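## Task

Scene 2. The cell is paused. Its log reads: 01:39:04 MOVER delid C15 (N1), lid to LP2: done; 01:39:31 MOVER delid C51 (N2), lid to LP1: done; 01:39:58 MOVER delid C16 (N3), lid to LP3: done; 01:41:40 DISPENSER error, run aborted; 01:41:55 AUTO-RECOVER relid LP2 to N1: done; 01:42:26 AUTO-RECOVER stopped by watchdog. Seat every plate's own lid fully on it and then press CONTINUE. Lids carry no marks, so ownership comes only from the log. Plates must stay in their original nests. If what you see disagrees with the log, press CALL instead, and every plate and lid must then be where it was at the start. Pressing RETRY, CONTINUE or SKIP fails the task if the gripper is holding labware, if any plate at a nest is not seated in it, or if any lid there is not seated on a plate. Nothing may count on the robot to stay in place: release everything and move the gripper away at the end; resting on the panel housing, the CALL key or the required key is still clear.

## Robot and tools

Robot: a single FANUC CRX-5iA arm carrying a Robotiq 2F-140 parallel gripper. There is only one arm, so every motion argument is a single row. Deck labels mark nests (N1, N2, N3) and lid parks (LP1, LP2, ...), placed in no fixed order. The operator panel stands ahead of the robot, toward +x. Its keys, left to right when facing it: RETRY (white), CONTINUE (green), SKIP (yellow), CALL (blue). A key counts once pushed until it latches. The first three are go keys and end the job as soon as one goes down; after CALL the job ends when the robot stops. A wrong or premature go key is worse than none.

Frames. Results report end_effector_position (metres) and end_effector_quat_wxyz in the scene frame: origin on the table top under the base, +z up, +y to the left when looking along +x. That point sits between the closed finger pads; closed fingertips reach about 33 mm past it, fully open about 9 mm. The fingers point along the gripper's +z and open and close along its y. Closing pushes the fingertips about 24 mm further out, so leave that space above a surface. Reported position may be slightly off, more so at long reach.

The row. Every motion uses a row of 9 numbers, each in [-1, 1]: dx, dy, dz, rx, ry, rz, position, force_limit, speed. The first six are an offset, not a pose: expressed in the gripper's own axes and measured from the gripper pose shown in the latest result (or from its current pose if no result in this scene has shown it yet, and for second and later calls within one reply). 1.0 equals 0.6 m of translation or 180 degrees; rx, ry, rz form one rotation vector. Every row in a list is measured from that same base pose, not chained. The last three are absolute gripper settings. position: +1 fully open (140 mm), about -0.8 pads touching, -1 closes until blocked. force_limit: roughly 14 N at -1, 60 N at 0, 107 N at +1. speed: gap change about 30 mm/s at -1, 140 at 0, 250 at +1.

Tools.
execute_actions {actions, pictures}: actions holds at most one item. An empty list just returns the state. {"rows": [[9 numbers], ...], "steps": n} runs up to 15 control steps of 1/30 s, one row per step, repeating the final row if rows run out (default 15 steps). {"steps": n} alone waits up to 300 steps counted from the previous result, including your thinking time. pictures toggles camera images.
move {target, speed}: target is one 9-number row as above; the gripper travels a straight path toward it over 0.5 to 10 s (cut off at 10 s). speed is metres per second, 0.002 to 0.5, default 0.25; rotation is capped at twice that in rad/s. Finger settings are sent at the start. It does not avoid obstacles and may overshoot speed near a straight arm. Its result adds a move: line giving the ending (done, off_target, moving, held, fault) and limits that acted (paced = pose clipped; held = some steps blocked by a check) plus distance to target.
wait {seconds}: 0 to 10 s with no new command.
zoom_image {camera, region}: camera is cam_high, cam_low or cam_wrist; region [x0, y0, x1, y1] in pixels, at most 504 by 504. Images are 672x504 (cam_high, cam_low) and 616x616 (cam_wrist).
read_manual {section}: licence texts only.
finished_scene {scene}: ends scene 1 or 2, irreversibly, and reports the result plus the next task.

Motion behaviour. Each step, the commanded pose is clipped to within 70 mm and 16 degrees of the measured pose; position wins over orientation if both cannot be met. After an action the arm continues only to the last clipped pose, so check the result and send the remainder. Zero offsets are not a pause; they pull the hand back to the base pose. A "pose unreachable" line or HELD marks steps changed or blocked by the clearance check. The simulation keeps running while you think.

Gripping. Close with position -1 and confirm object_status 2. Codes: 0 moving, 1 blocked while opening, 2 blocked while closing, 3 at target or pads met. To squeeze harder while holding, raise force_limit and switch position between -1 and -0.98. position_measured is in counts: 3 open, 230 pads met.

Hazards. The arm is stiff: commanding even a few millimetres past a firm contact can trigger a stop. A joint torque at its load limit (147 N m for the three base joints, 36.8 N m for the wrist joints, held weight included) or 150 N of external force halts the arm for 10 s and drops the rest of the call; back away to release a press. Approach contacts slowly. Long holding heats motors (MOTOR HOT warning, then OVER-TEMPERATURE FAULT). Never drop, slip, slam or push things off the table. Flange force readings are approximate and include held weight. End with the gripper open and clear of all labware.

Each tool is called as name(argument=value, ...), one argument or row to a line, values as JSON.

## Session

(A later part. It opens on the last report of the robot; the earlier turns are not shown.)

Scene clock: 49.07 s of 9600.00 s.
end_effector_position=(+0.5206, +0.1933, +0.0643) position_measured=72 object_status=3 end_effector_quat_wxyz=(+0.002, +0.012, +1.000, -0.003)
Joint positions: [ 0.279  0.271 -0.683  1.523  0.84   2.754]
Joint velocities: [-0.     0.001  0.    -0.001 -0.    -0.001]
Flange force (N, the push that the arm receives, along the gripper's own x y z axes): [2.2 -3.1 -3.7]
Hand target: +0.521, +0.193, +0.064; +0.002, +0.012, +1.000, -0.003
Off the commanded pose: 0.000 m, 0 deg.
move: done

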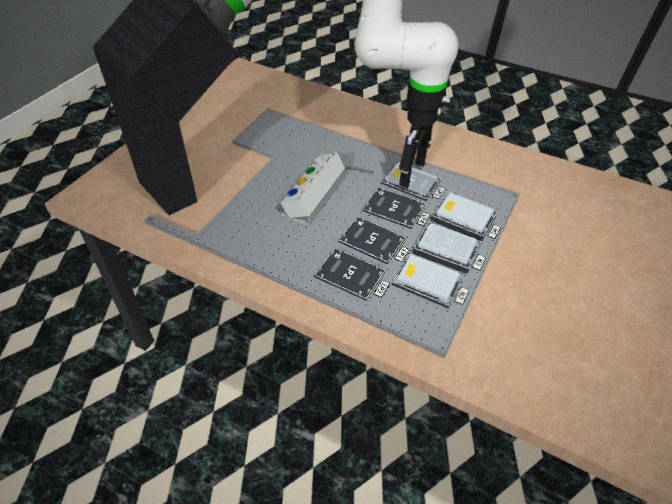

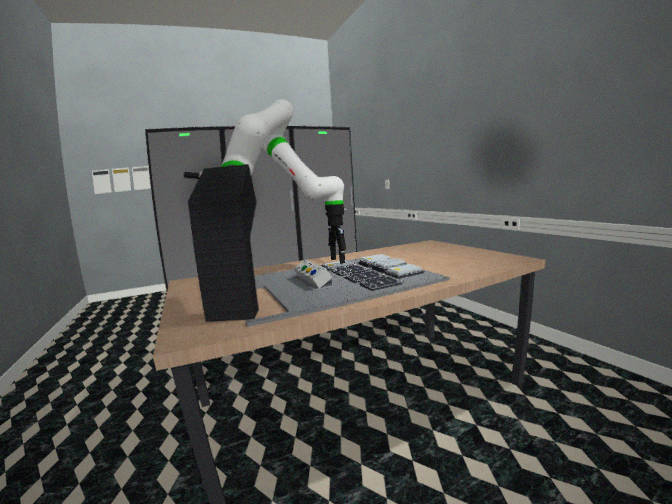

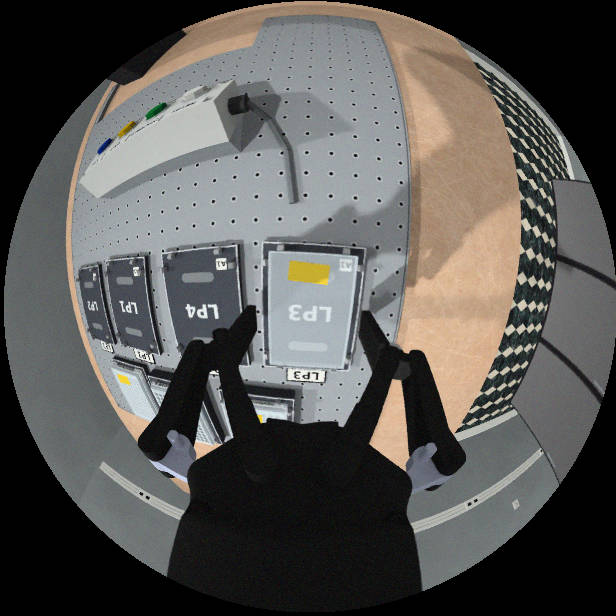

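move(
  target=[0,0.001,0.02,0,0,0,0.4,-0.6,-0.5],
  speed=0.02,
)

move(
  target=[0,0,0,0,0,0,-1,-0.6,-0.8],
)

Scene clock: 51.07 s of 9600.00 s.
end_effector_position=(+0.5207, +0.1939, +0.0523) position_measured=78 object_status=3 end_effector_quat_wxyz=(+0.002, +0.012, +1.000, -0.003)
Joint positions: [ 0.308  0.291 -0.673  1.49   0.824  2.769]
Joint velocities: [ 0.     0.001 -0.    -0.001  0.001 -0.   ]
Flange force (N, the push that the arm receives, along the gripper's own x y z axes): [1.3 -3.1 -1.4]
Hand target: +0.521, +0.194, +0.052; +0.002, +0.012, +1.000, -0.003
Off the commanded pose: 0.000 m, 0 deg.
move: done

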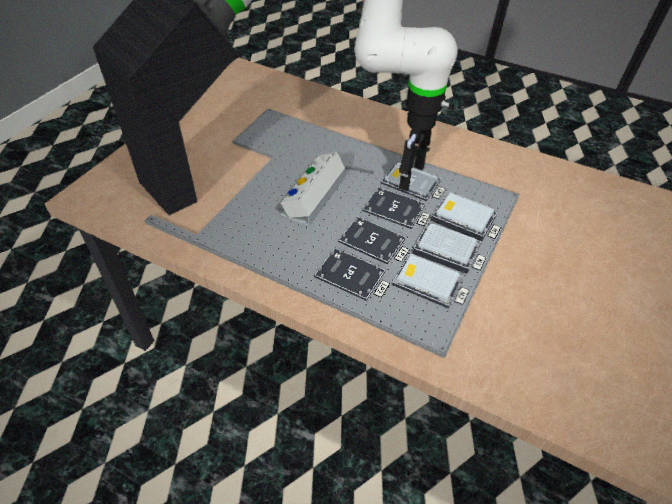

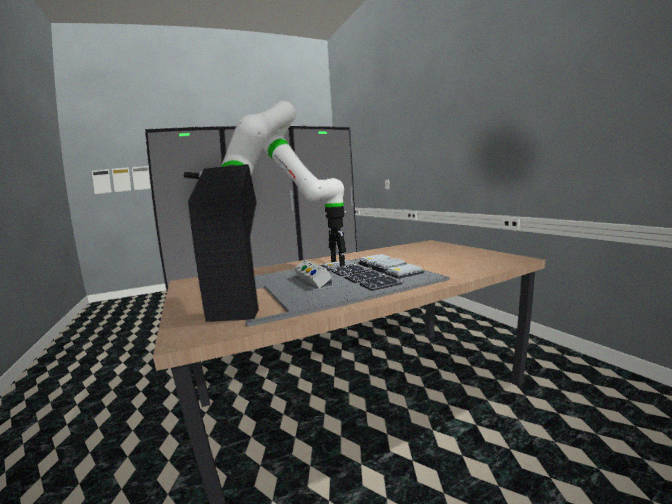

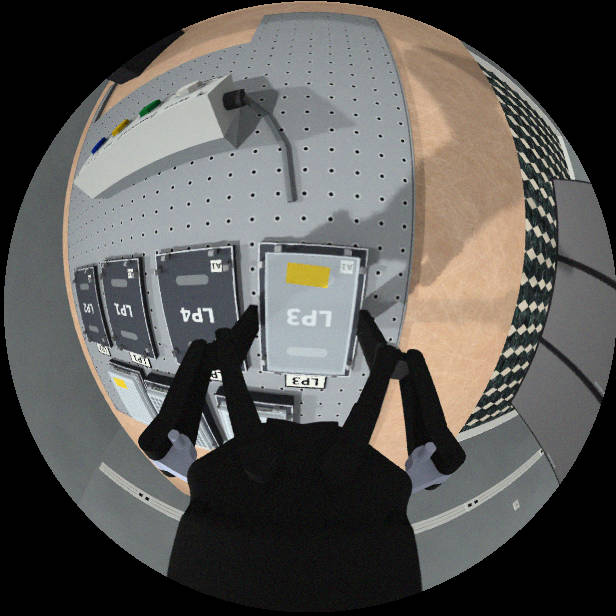

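Scene clock: 51.57 s of 9600.00 s.
end_effector_position=(+0.5207, +0.1939, +0.0523) position_measured=102 object_status=0 end_effector_quat_wxyz=(+0.002, +0.012, +1.000, -0.003)
Joint positions: [ 0.308  0.291 -0.673  1.49   0.824  2.769]
Joint velocities: [ 0.001 -0.     0.    -0.001 -0.001  0.003]
Flange force (N, the push that the arm receives, along the gripper's own x y z axes): [10.2 2.0 -32.6]
Hand target: +0.521, +0.194, +0.052; +0.002, +0.012, +1.000, -0.003
Off the commanded pose: 0.000 m, 0 deg.
move: done

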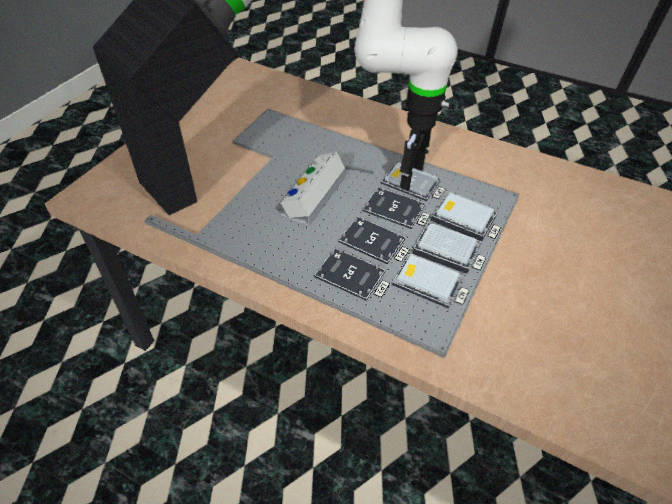

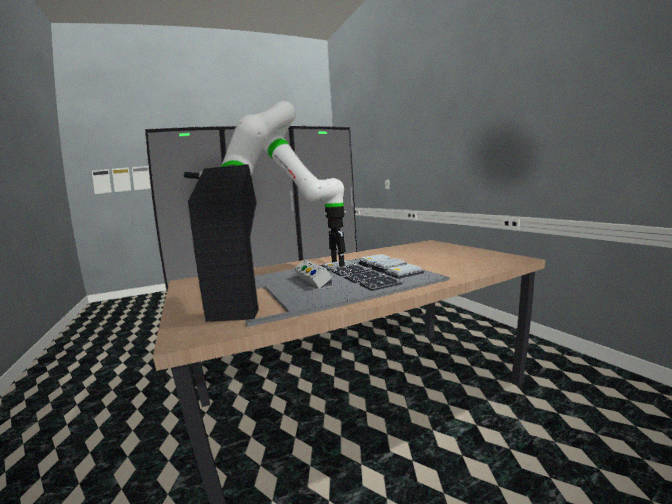

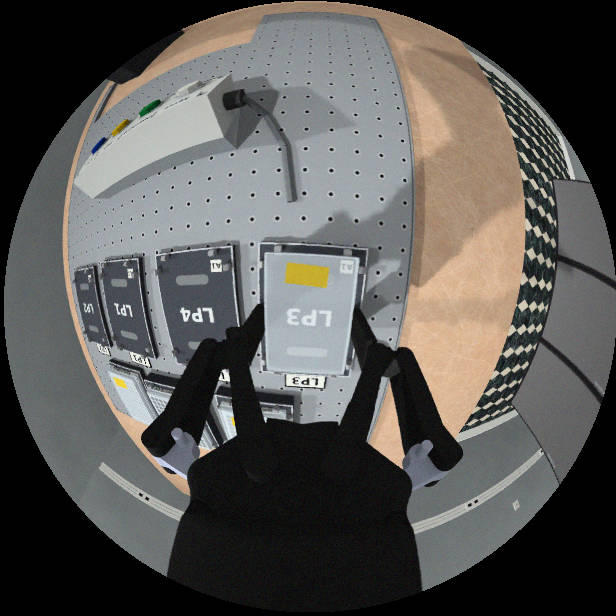

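move(
  target=[0,0,-0.06,0,0,0,-1,-0.6,-0.8],
  speed=0.06,
)

move(
  target=[-0.308,-0.33,0.01,0,0,-0.008,-1,-0.6,-0.8],
  speed=0.18,
)

zoom_image(
  camera="cam_wrist",
  region=[230, 230, 390, 390],
)

Scene clock: 55.27 s of 9600.00 s.
end_effector_position=(+0.5206, +0.1940, +0.0883) position_measured=102 object_status=2 end_effector_quat_wxyz=(+0.002, +0.012, +1.000, -0.003)
Joint positions: [ 0.221  0.231 -0.699  1.592  0.874  2.721]
Joint velocities: [-0.001  0.002 -0.    -0.     0.    -0.001]
Flange force (N, the push that the arm receives, along the gripper's own x y z axes): [1.6 -2.4 -2.6]
Hand target: +0.521, +0.194, +0.088; +0.002, +0.012, +1.000, -0.003
Off the commanded pose: 0.000 m, 0 deg.
move: done

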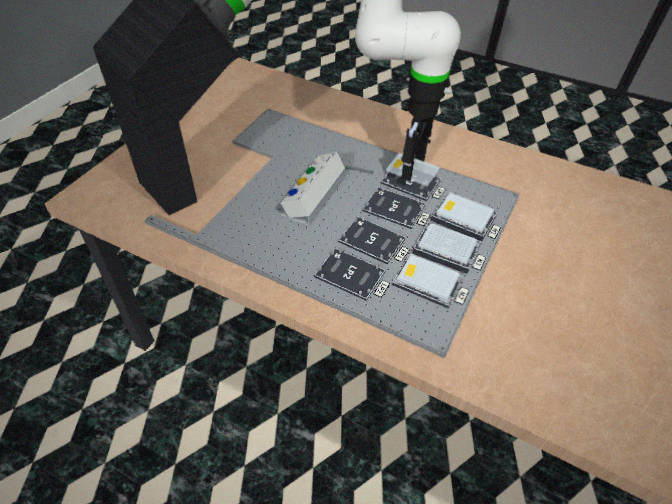

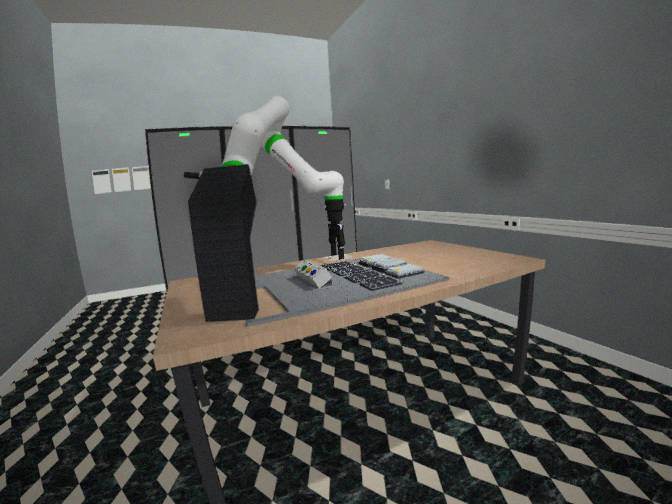

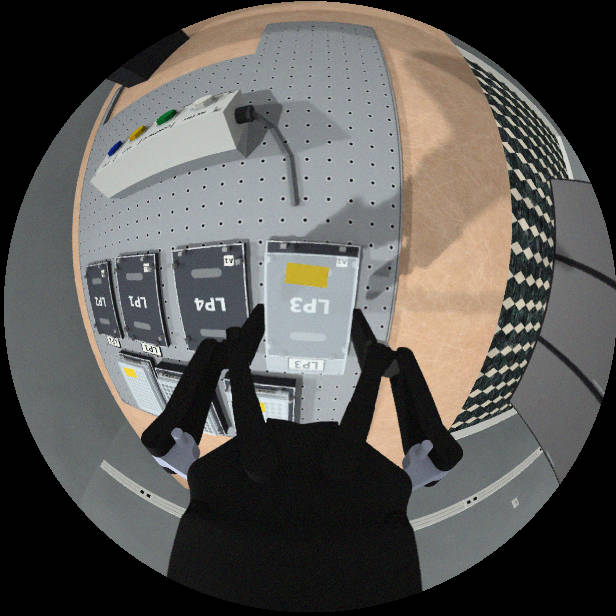

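Scene clock: 57.20 s of 9600.00 s.
end_effector_position=(+0.7011, -0.0080, +0.0833) position_measured=102 object_status=2 end_effector_quat_wxyz=(+0.002, -0.000, +1.000, -0.003)
Joint positions: [-0.062  0.813 -0.078  1.826  1.051  2.729]
Joint velocities: [-0.    -0.001  0.001 -0.     0.     0.   ]
Flange force (N, the push that the arm receives, along the gripper's own x y z axes): [1.9 -1.7 -2.9]
Hand target: +0.701, -0.008, +0.083; +0.002, -0.000, +1.000, -0.003
Off the commanded pose: 0.001 m, 0 deg.
move: done

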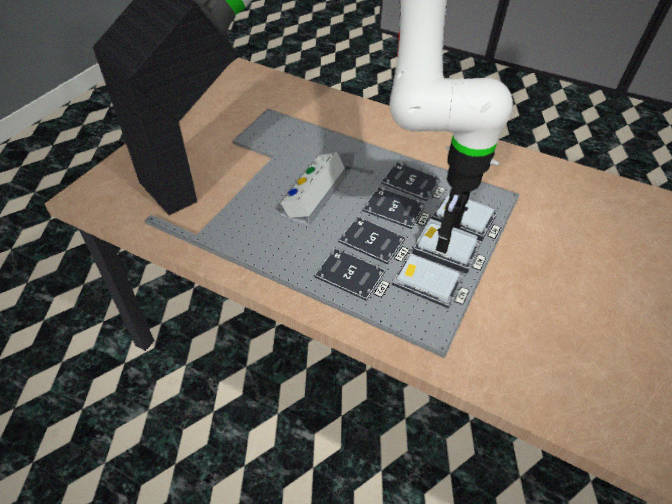

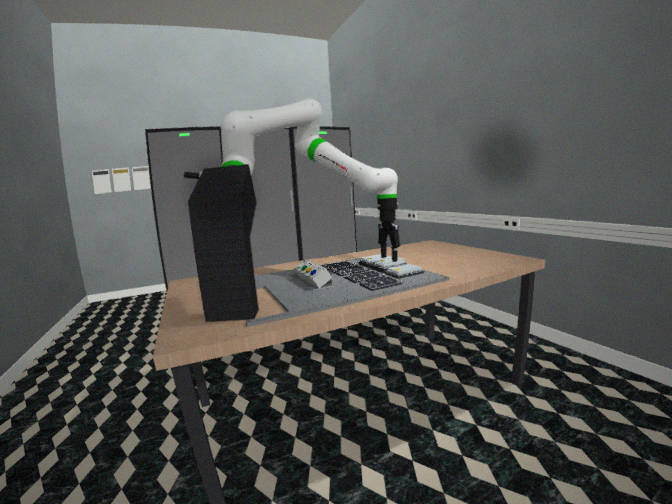

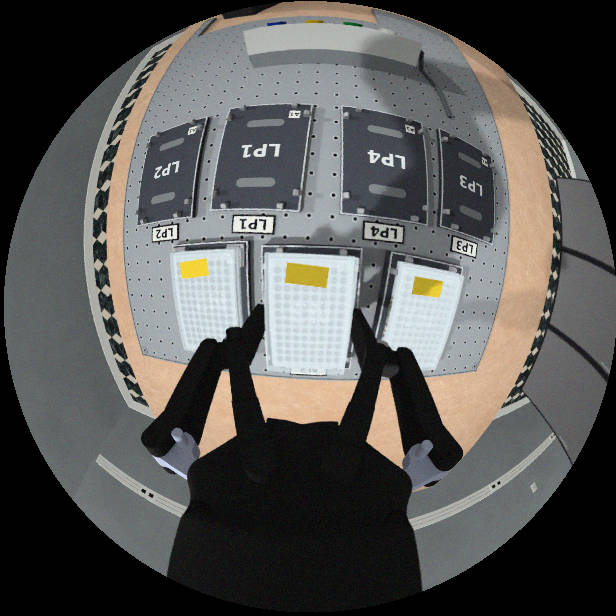

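Region (230, 230, 390, 390) of cam_wrist's 616x616 image, scaled by 3.150, with more detail than that image has.

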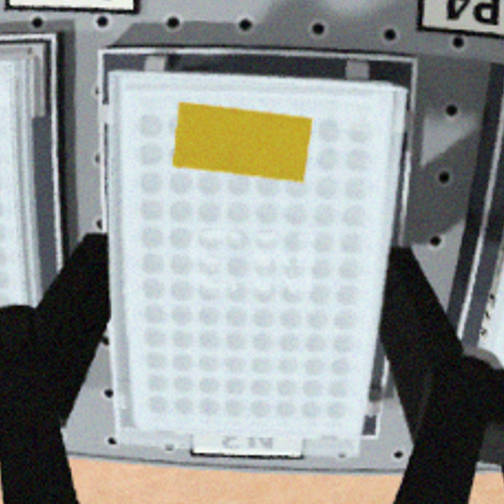

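move(
  target=[-0.002,0,0.002,0,0,-0.012,-1,-0.6,-0.8],
  speed=0.03,
)

zoom_image(
  camera="cam_wrist",
  region=[230, 230, 390, 390],
)

Scene clock: 60.03 s of 9600.00 s.
end_effector_position=(+0.7023, -0.0080, +0.0821) position_measured=102 object_status=2 end_effector_quat_wxyz=(+0.002, -0.019, +1.000, -0.003)
Joint positions: [-0.06   0.816 -0.073  1.826  1.05   2.764]
Joint velocities: [ 0.    -0.    -0.     0.    -0.001  0.002]
Flange force (N, the push that the arm receives, along the gripper's own x y z axes): [1.0 -1.9 -2.6]
Hand target: +0.702, -0.008, +0.082; +0.002, -0.019, +1.000, -0.003
Off the commanded pose: 0.000 m, 0 deg.
move: done

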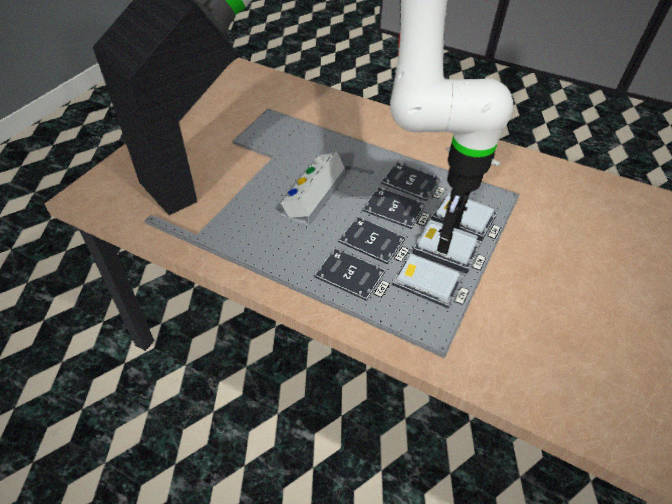

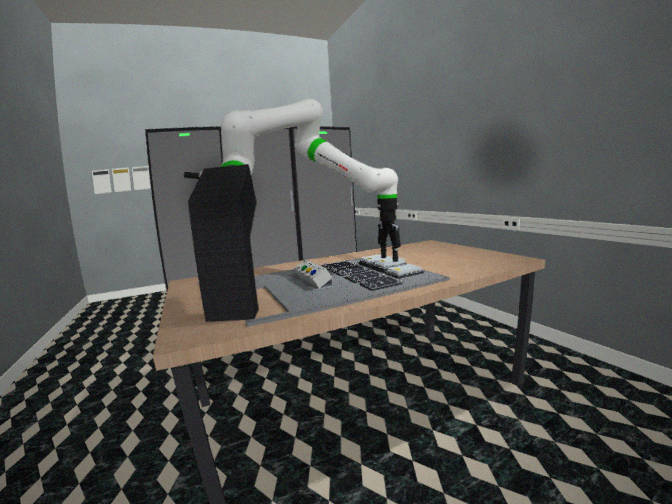

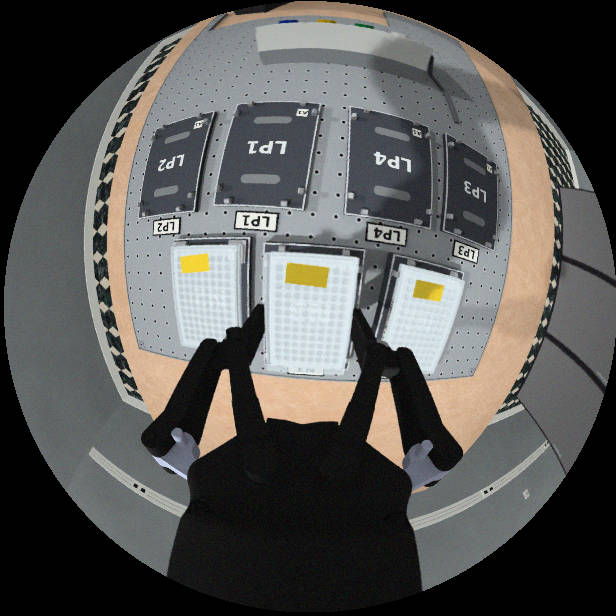

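Region (230, 230, 390, 390) of cam_wrist's 616x616 image, scaled by 3.150, with more detail than that image has.

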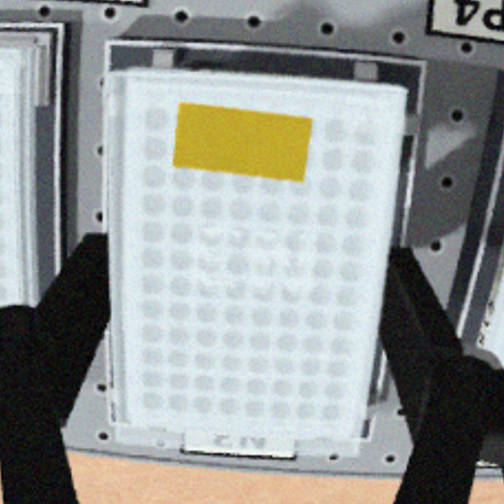

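move(
  target=[-0.0005,0.001,0.009,0,0,0,-1,-0.6,-0.8],
  speed=0.006,
)

zoom_image(
  camera="cam_wrist",
  region=[230, 230, 390, 390],
)

Scene clock: 62.40 s of 9600.00 s.
end_effector_position=(+0.7026, -0.0074, +0.0767) position_measured=102 object_status=2 end_effector_quat_wxyz=(+0.002, -0.019, +1.000, -0.003)
Joint positions: [-0.052  0.822 -0.069  1.819  1.044  2.765]
Joint velocities: [ 0.    -0.001  0.     0.     0.001 -0.002]
Flange force (N, the push that the arm receives, along the gripper's own x y z axes): [-0.5 0.5 -5.5]
Hand target: +0.703, -0.007, +0.077; +0.002, -0.019, +1.000, -0.003
Off the commanded pose: 0.000 m, 0 deg.
move: done

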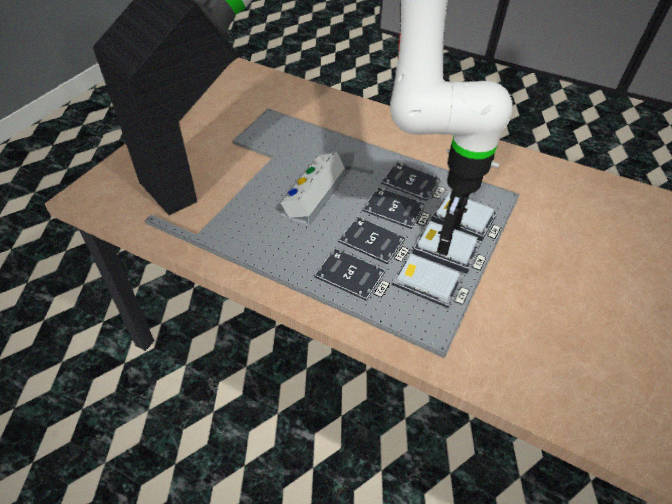

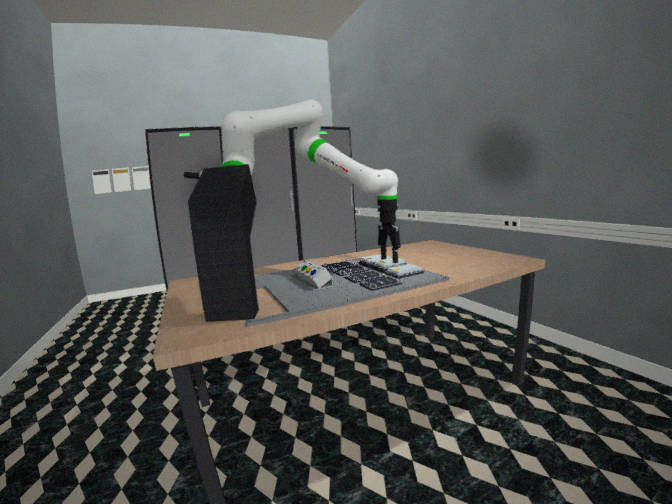

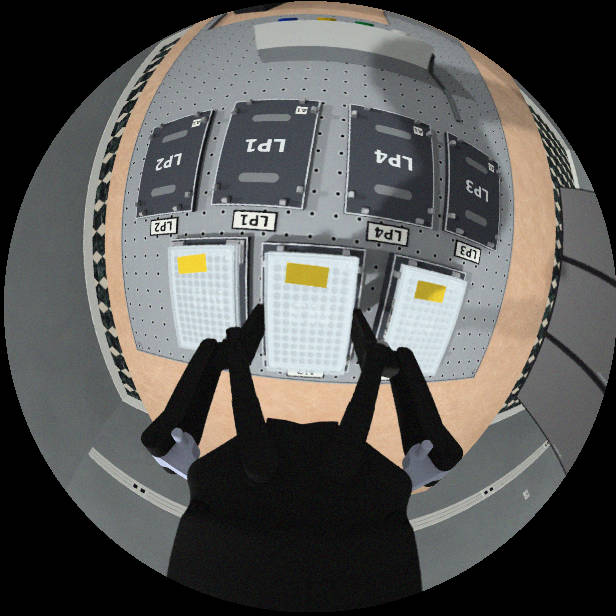

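Region (230, 230, 390, 390) of cam_wrist's 616x616 image, scaled by 3.150, with more detail than that image has.

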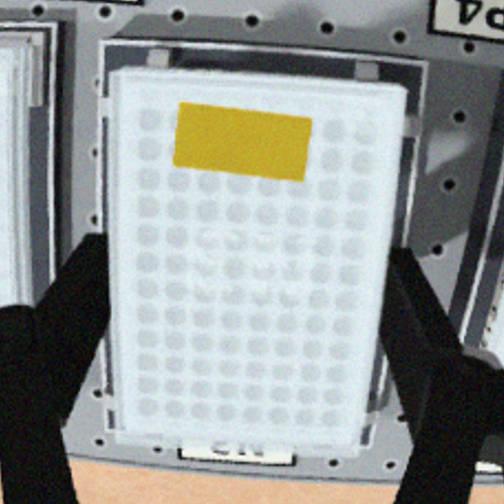

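move(
  target=[-0.0005,0,0.005,0,0,0,-1,-0.6,-0.8],
  speed=0.005,
)

zoom_image(
  camera="cam_wrist",
  region=[230, 230, 390, 390],
)

Scene clock: 64.30 s of 9600.00 s.
end_effector_position=(+0.7030, -0.0074, +0.0738) position_measured=102 object_status=2 end_effector_quat_wxyz=(+0.002, -0.019, +1.000, -0.003)
Joint positions: [-0.047  0.825 -0.067  1.815  1.042  2.765]
Joint velocities: [ 0.    -0.     0.     0.001 -0.001 -0.   ]
Flange force (N, the push that the arm receives, along the gripper's own x y z axes): [4.6 3.5 -24.0]
Hand target: +0.703, -0.007, +0.074; +0.002, -0.019, +1.000, -0.003
Off the commanded pose: 0.000 m, 0 deg.
move: done

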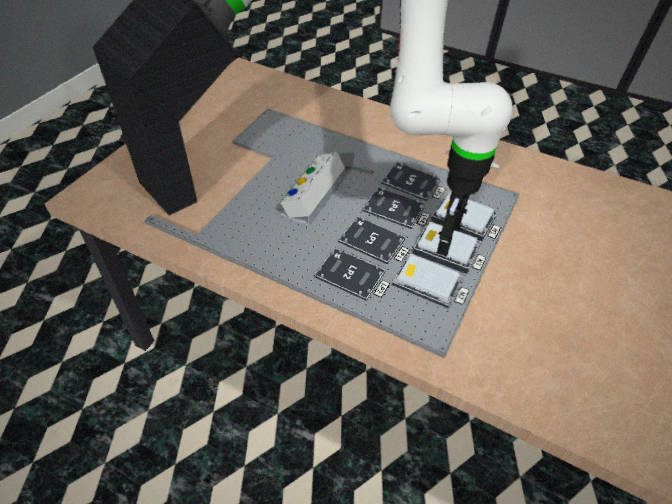

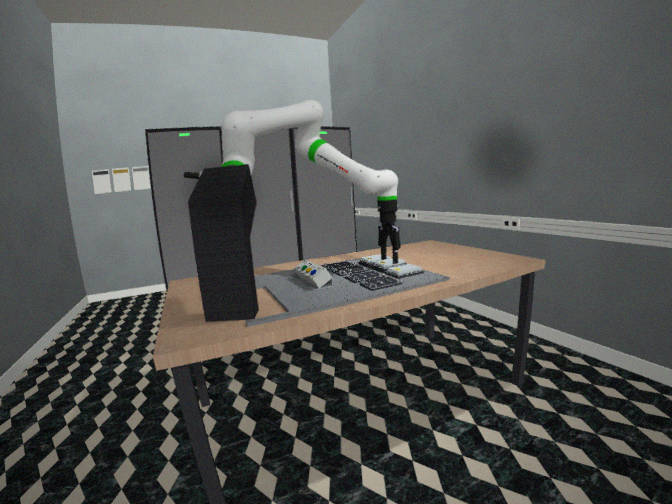

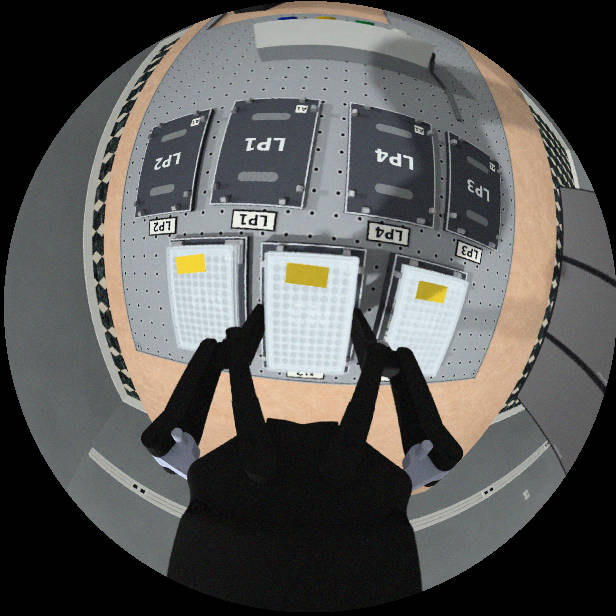

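Region (230, 230, 390, 390) of cam_wrist's 616x616 image, scaled by 3.150, with more detail than that image has.

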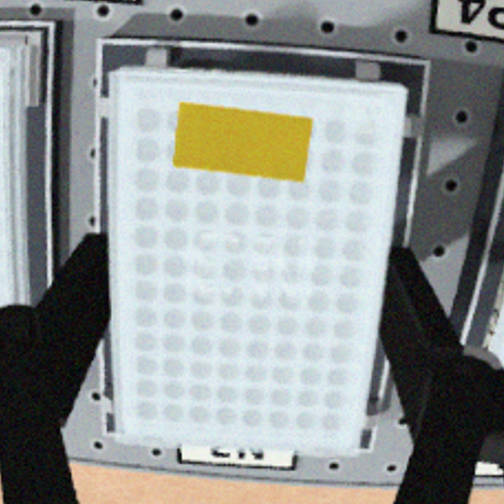

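move(
  target=[0,0,0,0,0,0,0.4,-0.6,-0.5],
)

move(
  target=[0,0,-0.15,0,0,0.012,0.4,-0.6,-0.5],
  speed=0.15,
)

move(
  target=[0.6,0.055,0,0,0,0.995,-1,0,0],
  speed=0.4,
)

zoom_image(
  camera="cam_high",
  region=[380, 190, 510, 315],
)

Scene clock: 68.23 s of 9600.00 s.
end_effector_position=(+0.7030, -0.0074, +0.0738) position_measured=78 object_status=3 end_effector_quat_wxyz=(+0.002, -0.019, +1.000, -0.003)
Joint positions: [-0.047  0.825 -0.067  1.815  1.042  2.765]
Joint velocities: [-0.001  0.001 -0.     0.     0.     0.002]
Flange force (N, the push that the arm receives, along the gripper's own x y z axes): [1.8 -2.3 -4.5]
Hand target: +0.703, -0.007, +0.074; +0.002, -0.019, +1.000, -0.003
Off the commanded pose: 0.000 m, 0 deg.
After step 90, 0.23 s passed at rest.
move: done

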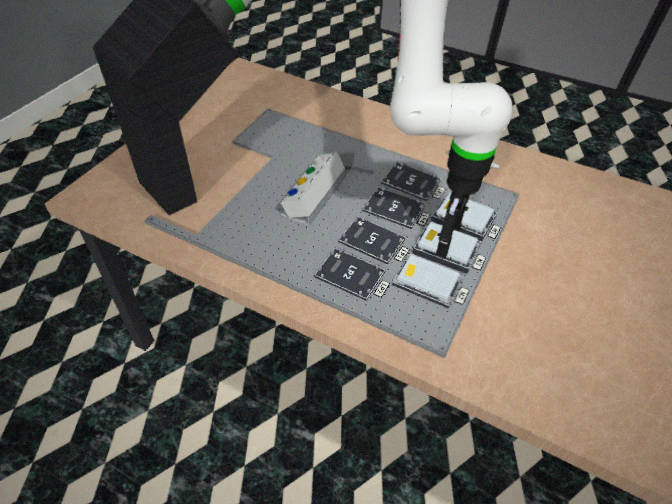

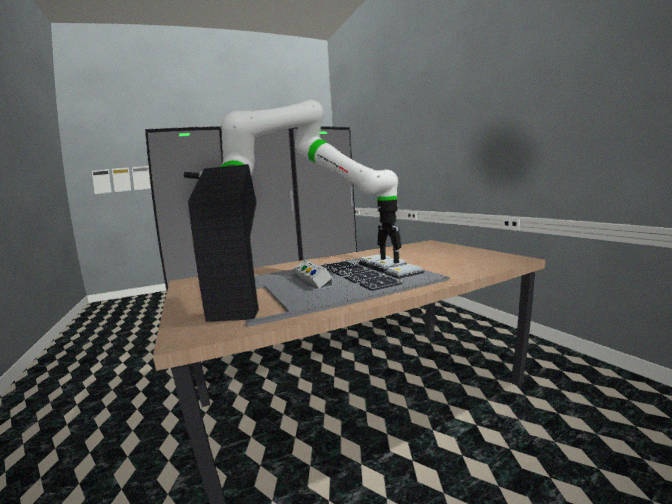

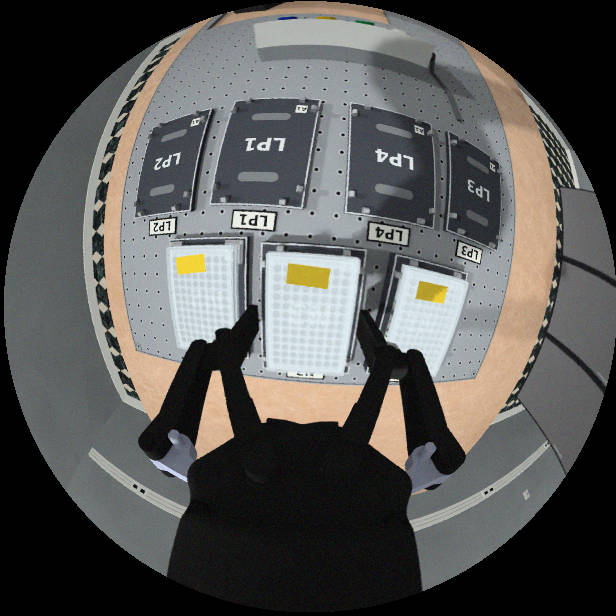

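Scene clock: 69.17 s of 9600.00 s.
end_effector_position=(+0.7027, -0.0072, +0.1637) position_measured=78 object_status=3 end_effector_quat_wxyz=(+0.002, -0.000, +1.000, -0.003)
Joint positions: [-0.185  0.736 -0.092  1.938  1.147  2.689]
Joint velocities: [-0.001 -0.001  0.     0.001  0.    -0.002]
Flange force (N, the push that the arm receives, along the gripper's own x y z axes): [0.3 -1.2 -4.4]
Hand target: +0.703, -0.007, +0.164; +0.002, -0.000, +1.000, -0.003
Off the commanded pose: 0.000 m, 0 deg.
move: done

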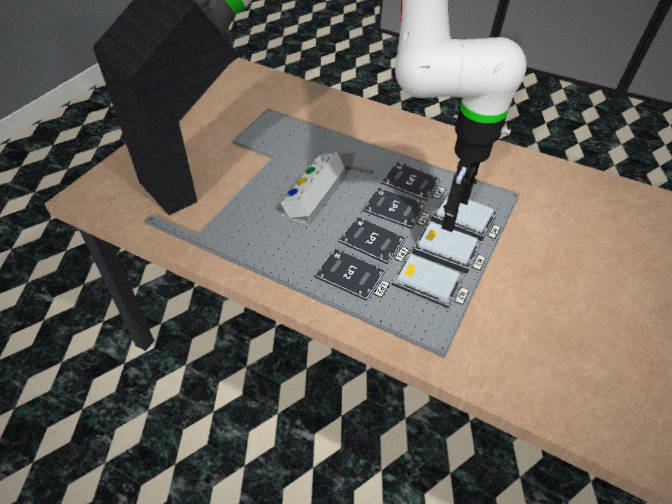

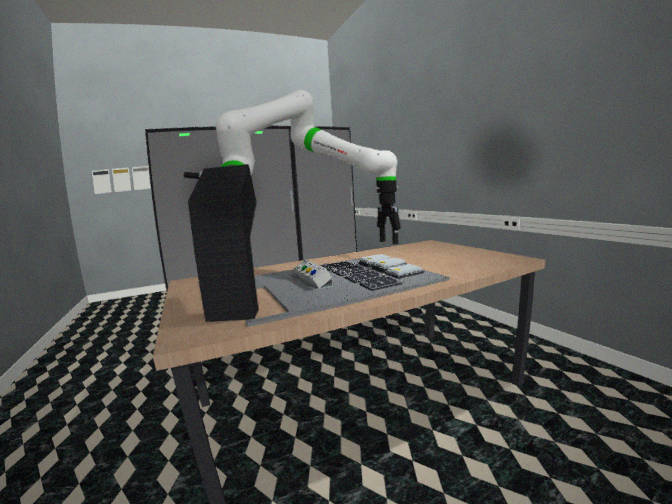

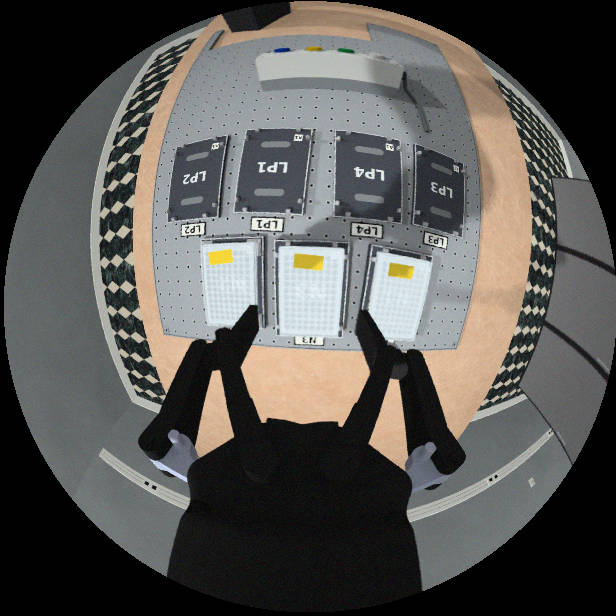

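Scene clock: 73.53 s of 9600.00 s.
end_effector_position=(+0.3419, +0.0241, +0.1626) position_measured=233 object_status=3 end_effector_quat_wxyz=(+0.003, +1.000, +0.008, +0.001)
Joint positions: [-0.176  0.309 -1.136  1.597  1.016  0.25 ]
Joint velocities: [-0.    -0.    -0.     0.003  0.    -0.001]
Flange force (N, the push that the arm receives, along the gripper's own x y z axes): no reading
Hand target: +0.342, +0.024, +0.163; +0.003, +1.000, +0.008, +0.001
Off the commanded pose: 0.002 m, 0 deg.
move: done

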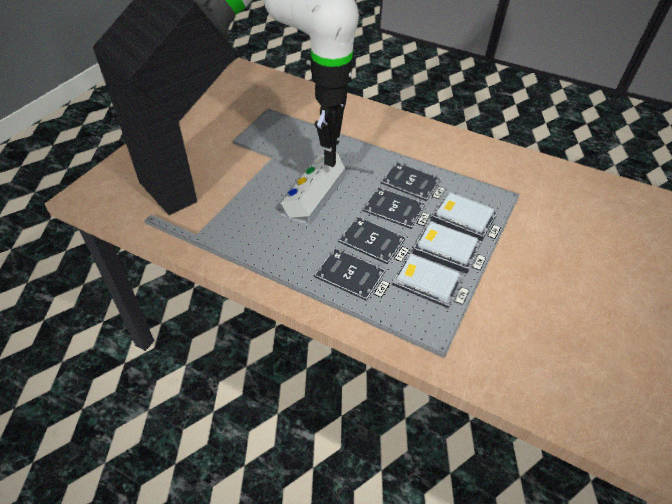

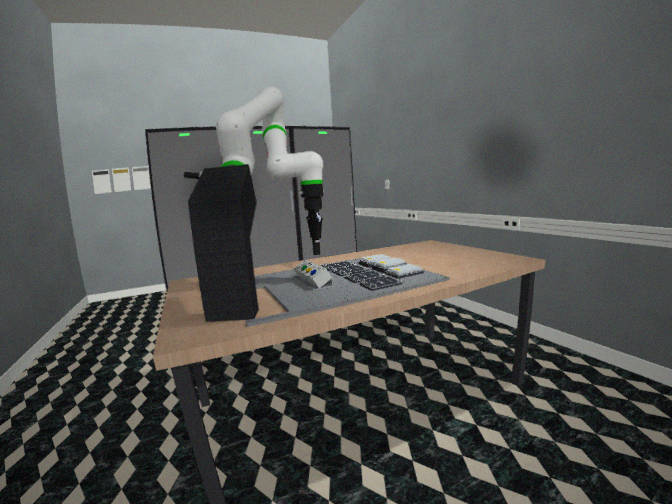

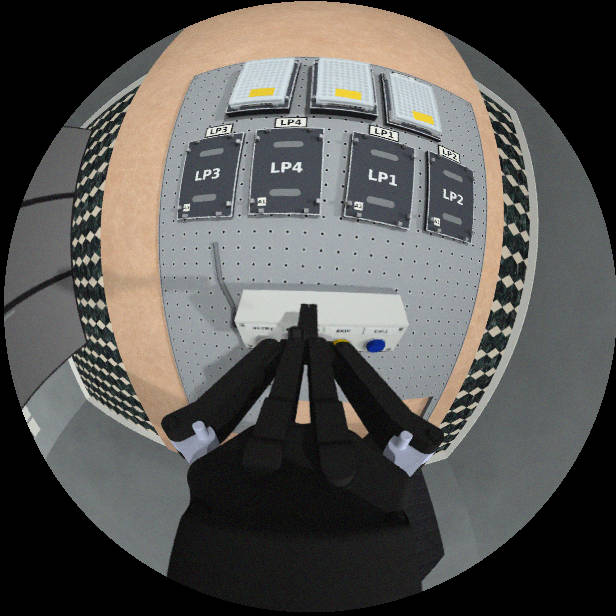

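Region (380, 190, 510, 315) of cam_high's 672x504 image, scaled by 3.877, with more detail than that image has; it fills the top 485 rows of this view, and the rest is white.

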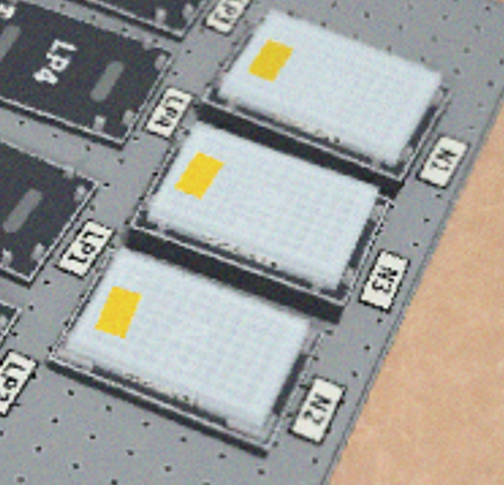

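move(
  target=[-0.12,-0.014,0.03,0,-0.075,0,-1,0,0],
  speed=0.1,
)

zoom_image(
  camera="cam_high",
  region=[250, 110, 370, 230],
)

Scene clock: 76.60 s of 9600.00 s.
end_effector_position=(+0.2700, +0.0309, +0.1444) position_measured=233 object_status=3 end_effector_quat_wxyz=(+0.004, +0.993, +0.008, -0.116)
Joint positions: [-0.207  0.341 -1.099  1.906  0.98   0.095]
Joint velocities: [ 0.001  0.001 -0.    -0.     0.    -0.   ]
Flange force (N, the push that the arm receives, along the gripper's own x y z axes): [-3.0 2.8 -3.1]
Hand target: +0.270, +0.031, +0.144; +0.004, +0.993, +0.008, -0.116
Off the commanded pose: 0.000 m, 0 deg.
move: done

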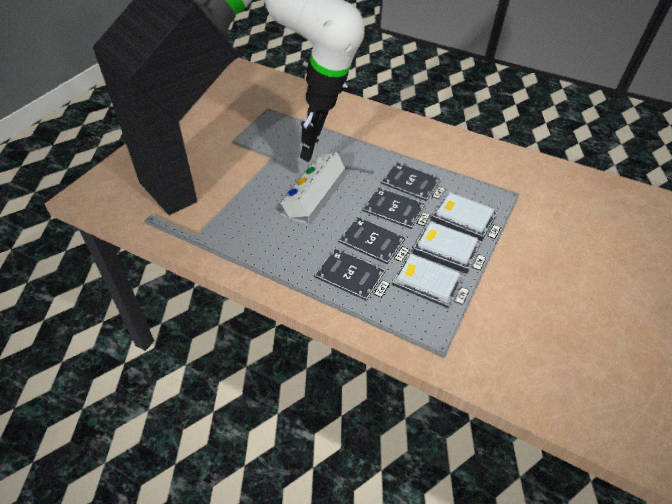

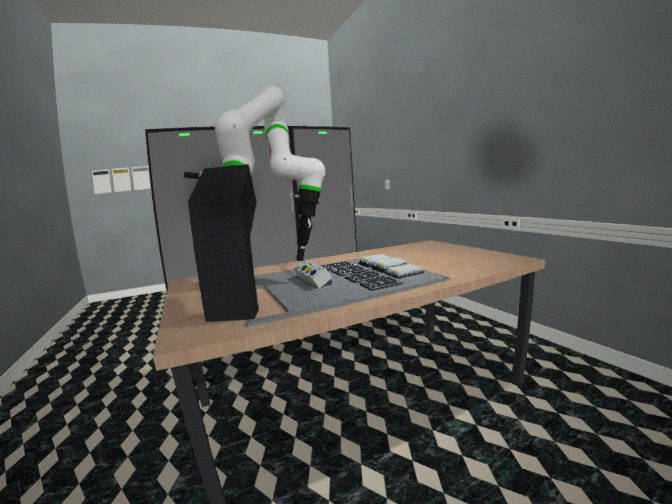

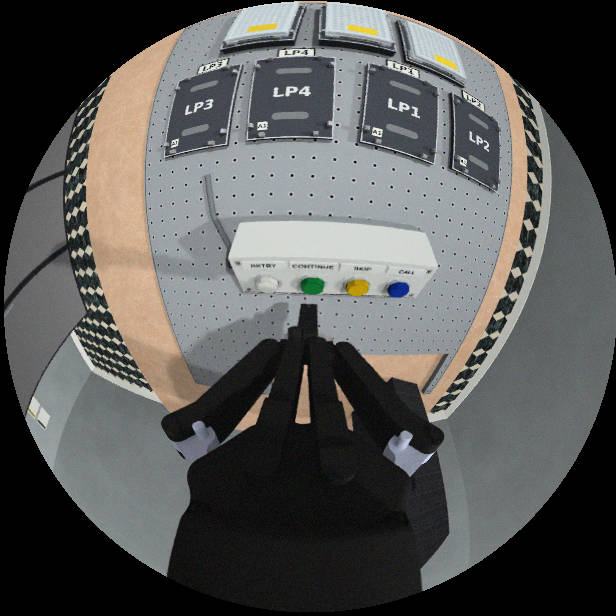

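Region (250, 110, 370, 230) of cam_high's 672x504 image, scaled by 4.200, with more detail than that image has.

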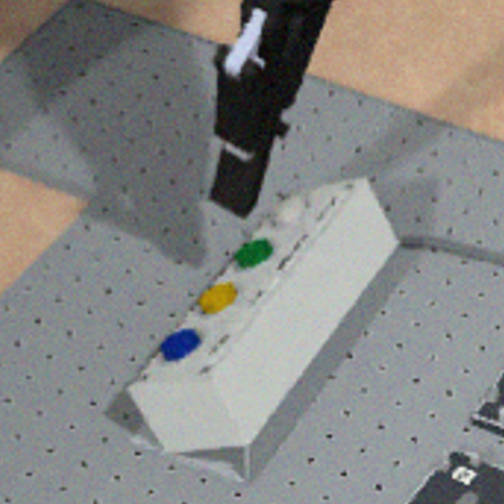

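World move (+4, −20 mm).

move(
  target=[0.014,0.003,0.031,0,0,0,-1,0,0],
  speed=0.02,
)

zoom_image(
  camera="cam_high",
  region=[250, 110, 370, 230],
)

Scene clock: 79.23 s of 9600.00 s.
end_effector_position=(+0.2739, +0.0292, +0.1244) position_measured=233 object_status=3 end_effector_quat_wxyz=(+0.004, +0.993, +0.008, -0.116)
Joint positions: [-0.111  0.384 -1.084  1.795  0.961  0.124]
Joint velocities: [ 0.001  0.001 -0.    -0.003  0.001  0.001]
Flange force (N, the push that the arm receives, along the gripper's own x y z axes): [-3.8 3.3 -6.3]
Hand target: +0.274, +0.029, +0.124; +0.004, +0.993, +0.008, -0.116
Off the commanded pose: 0.000 m, 0 deg.
move: done

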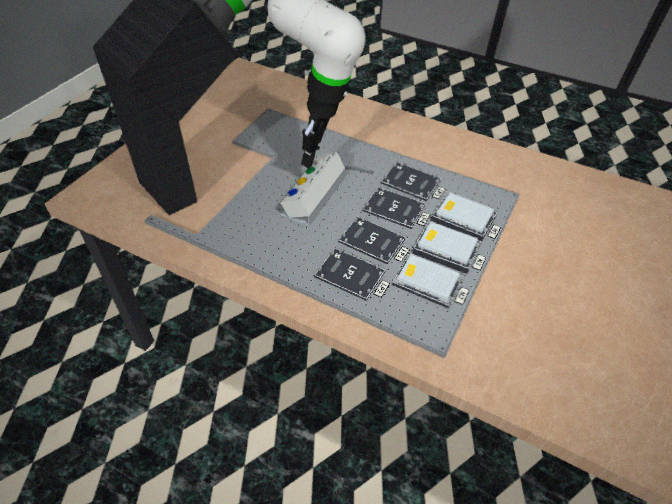

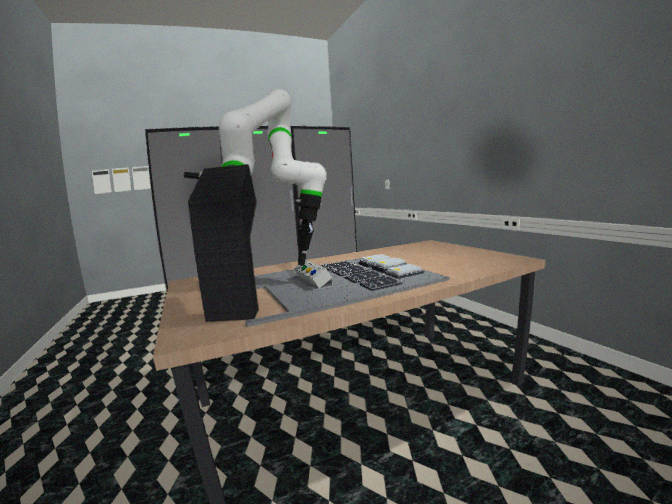

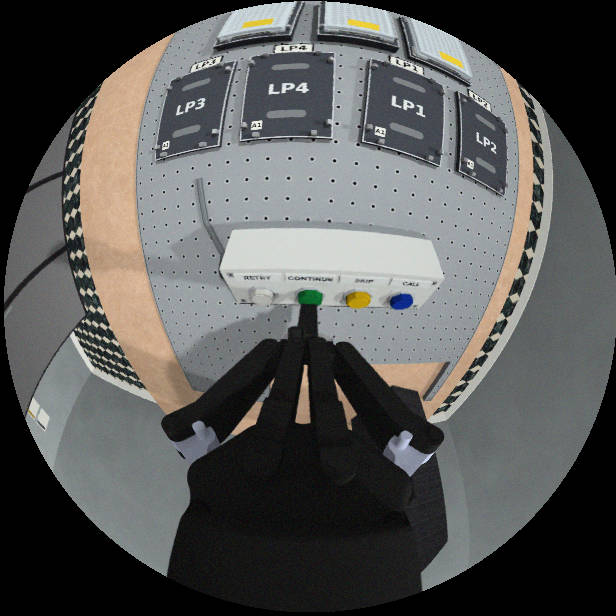

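Region (250, 110, 370, 230) of cam_high's 672x504 image, scaled by 4.200, with more detail than that image has.

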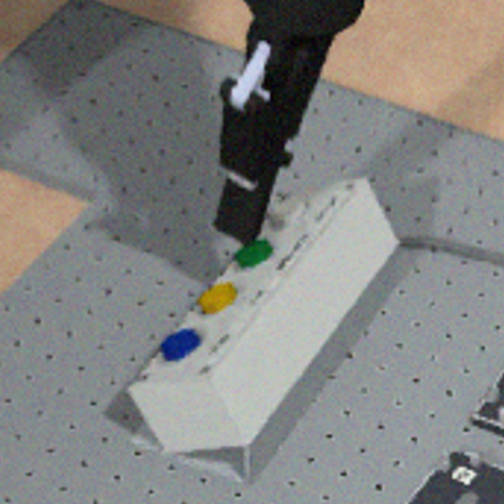

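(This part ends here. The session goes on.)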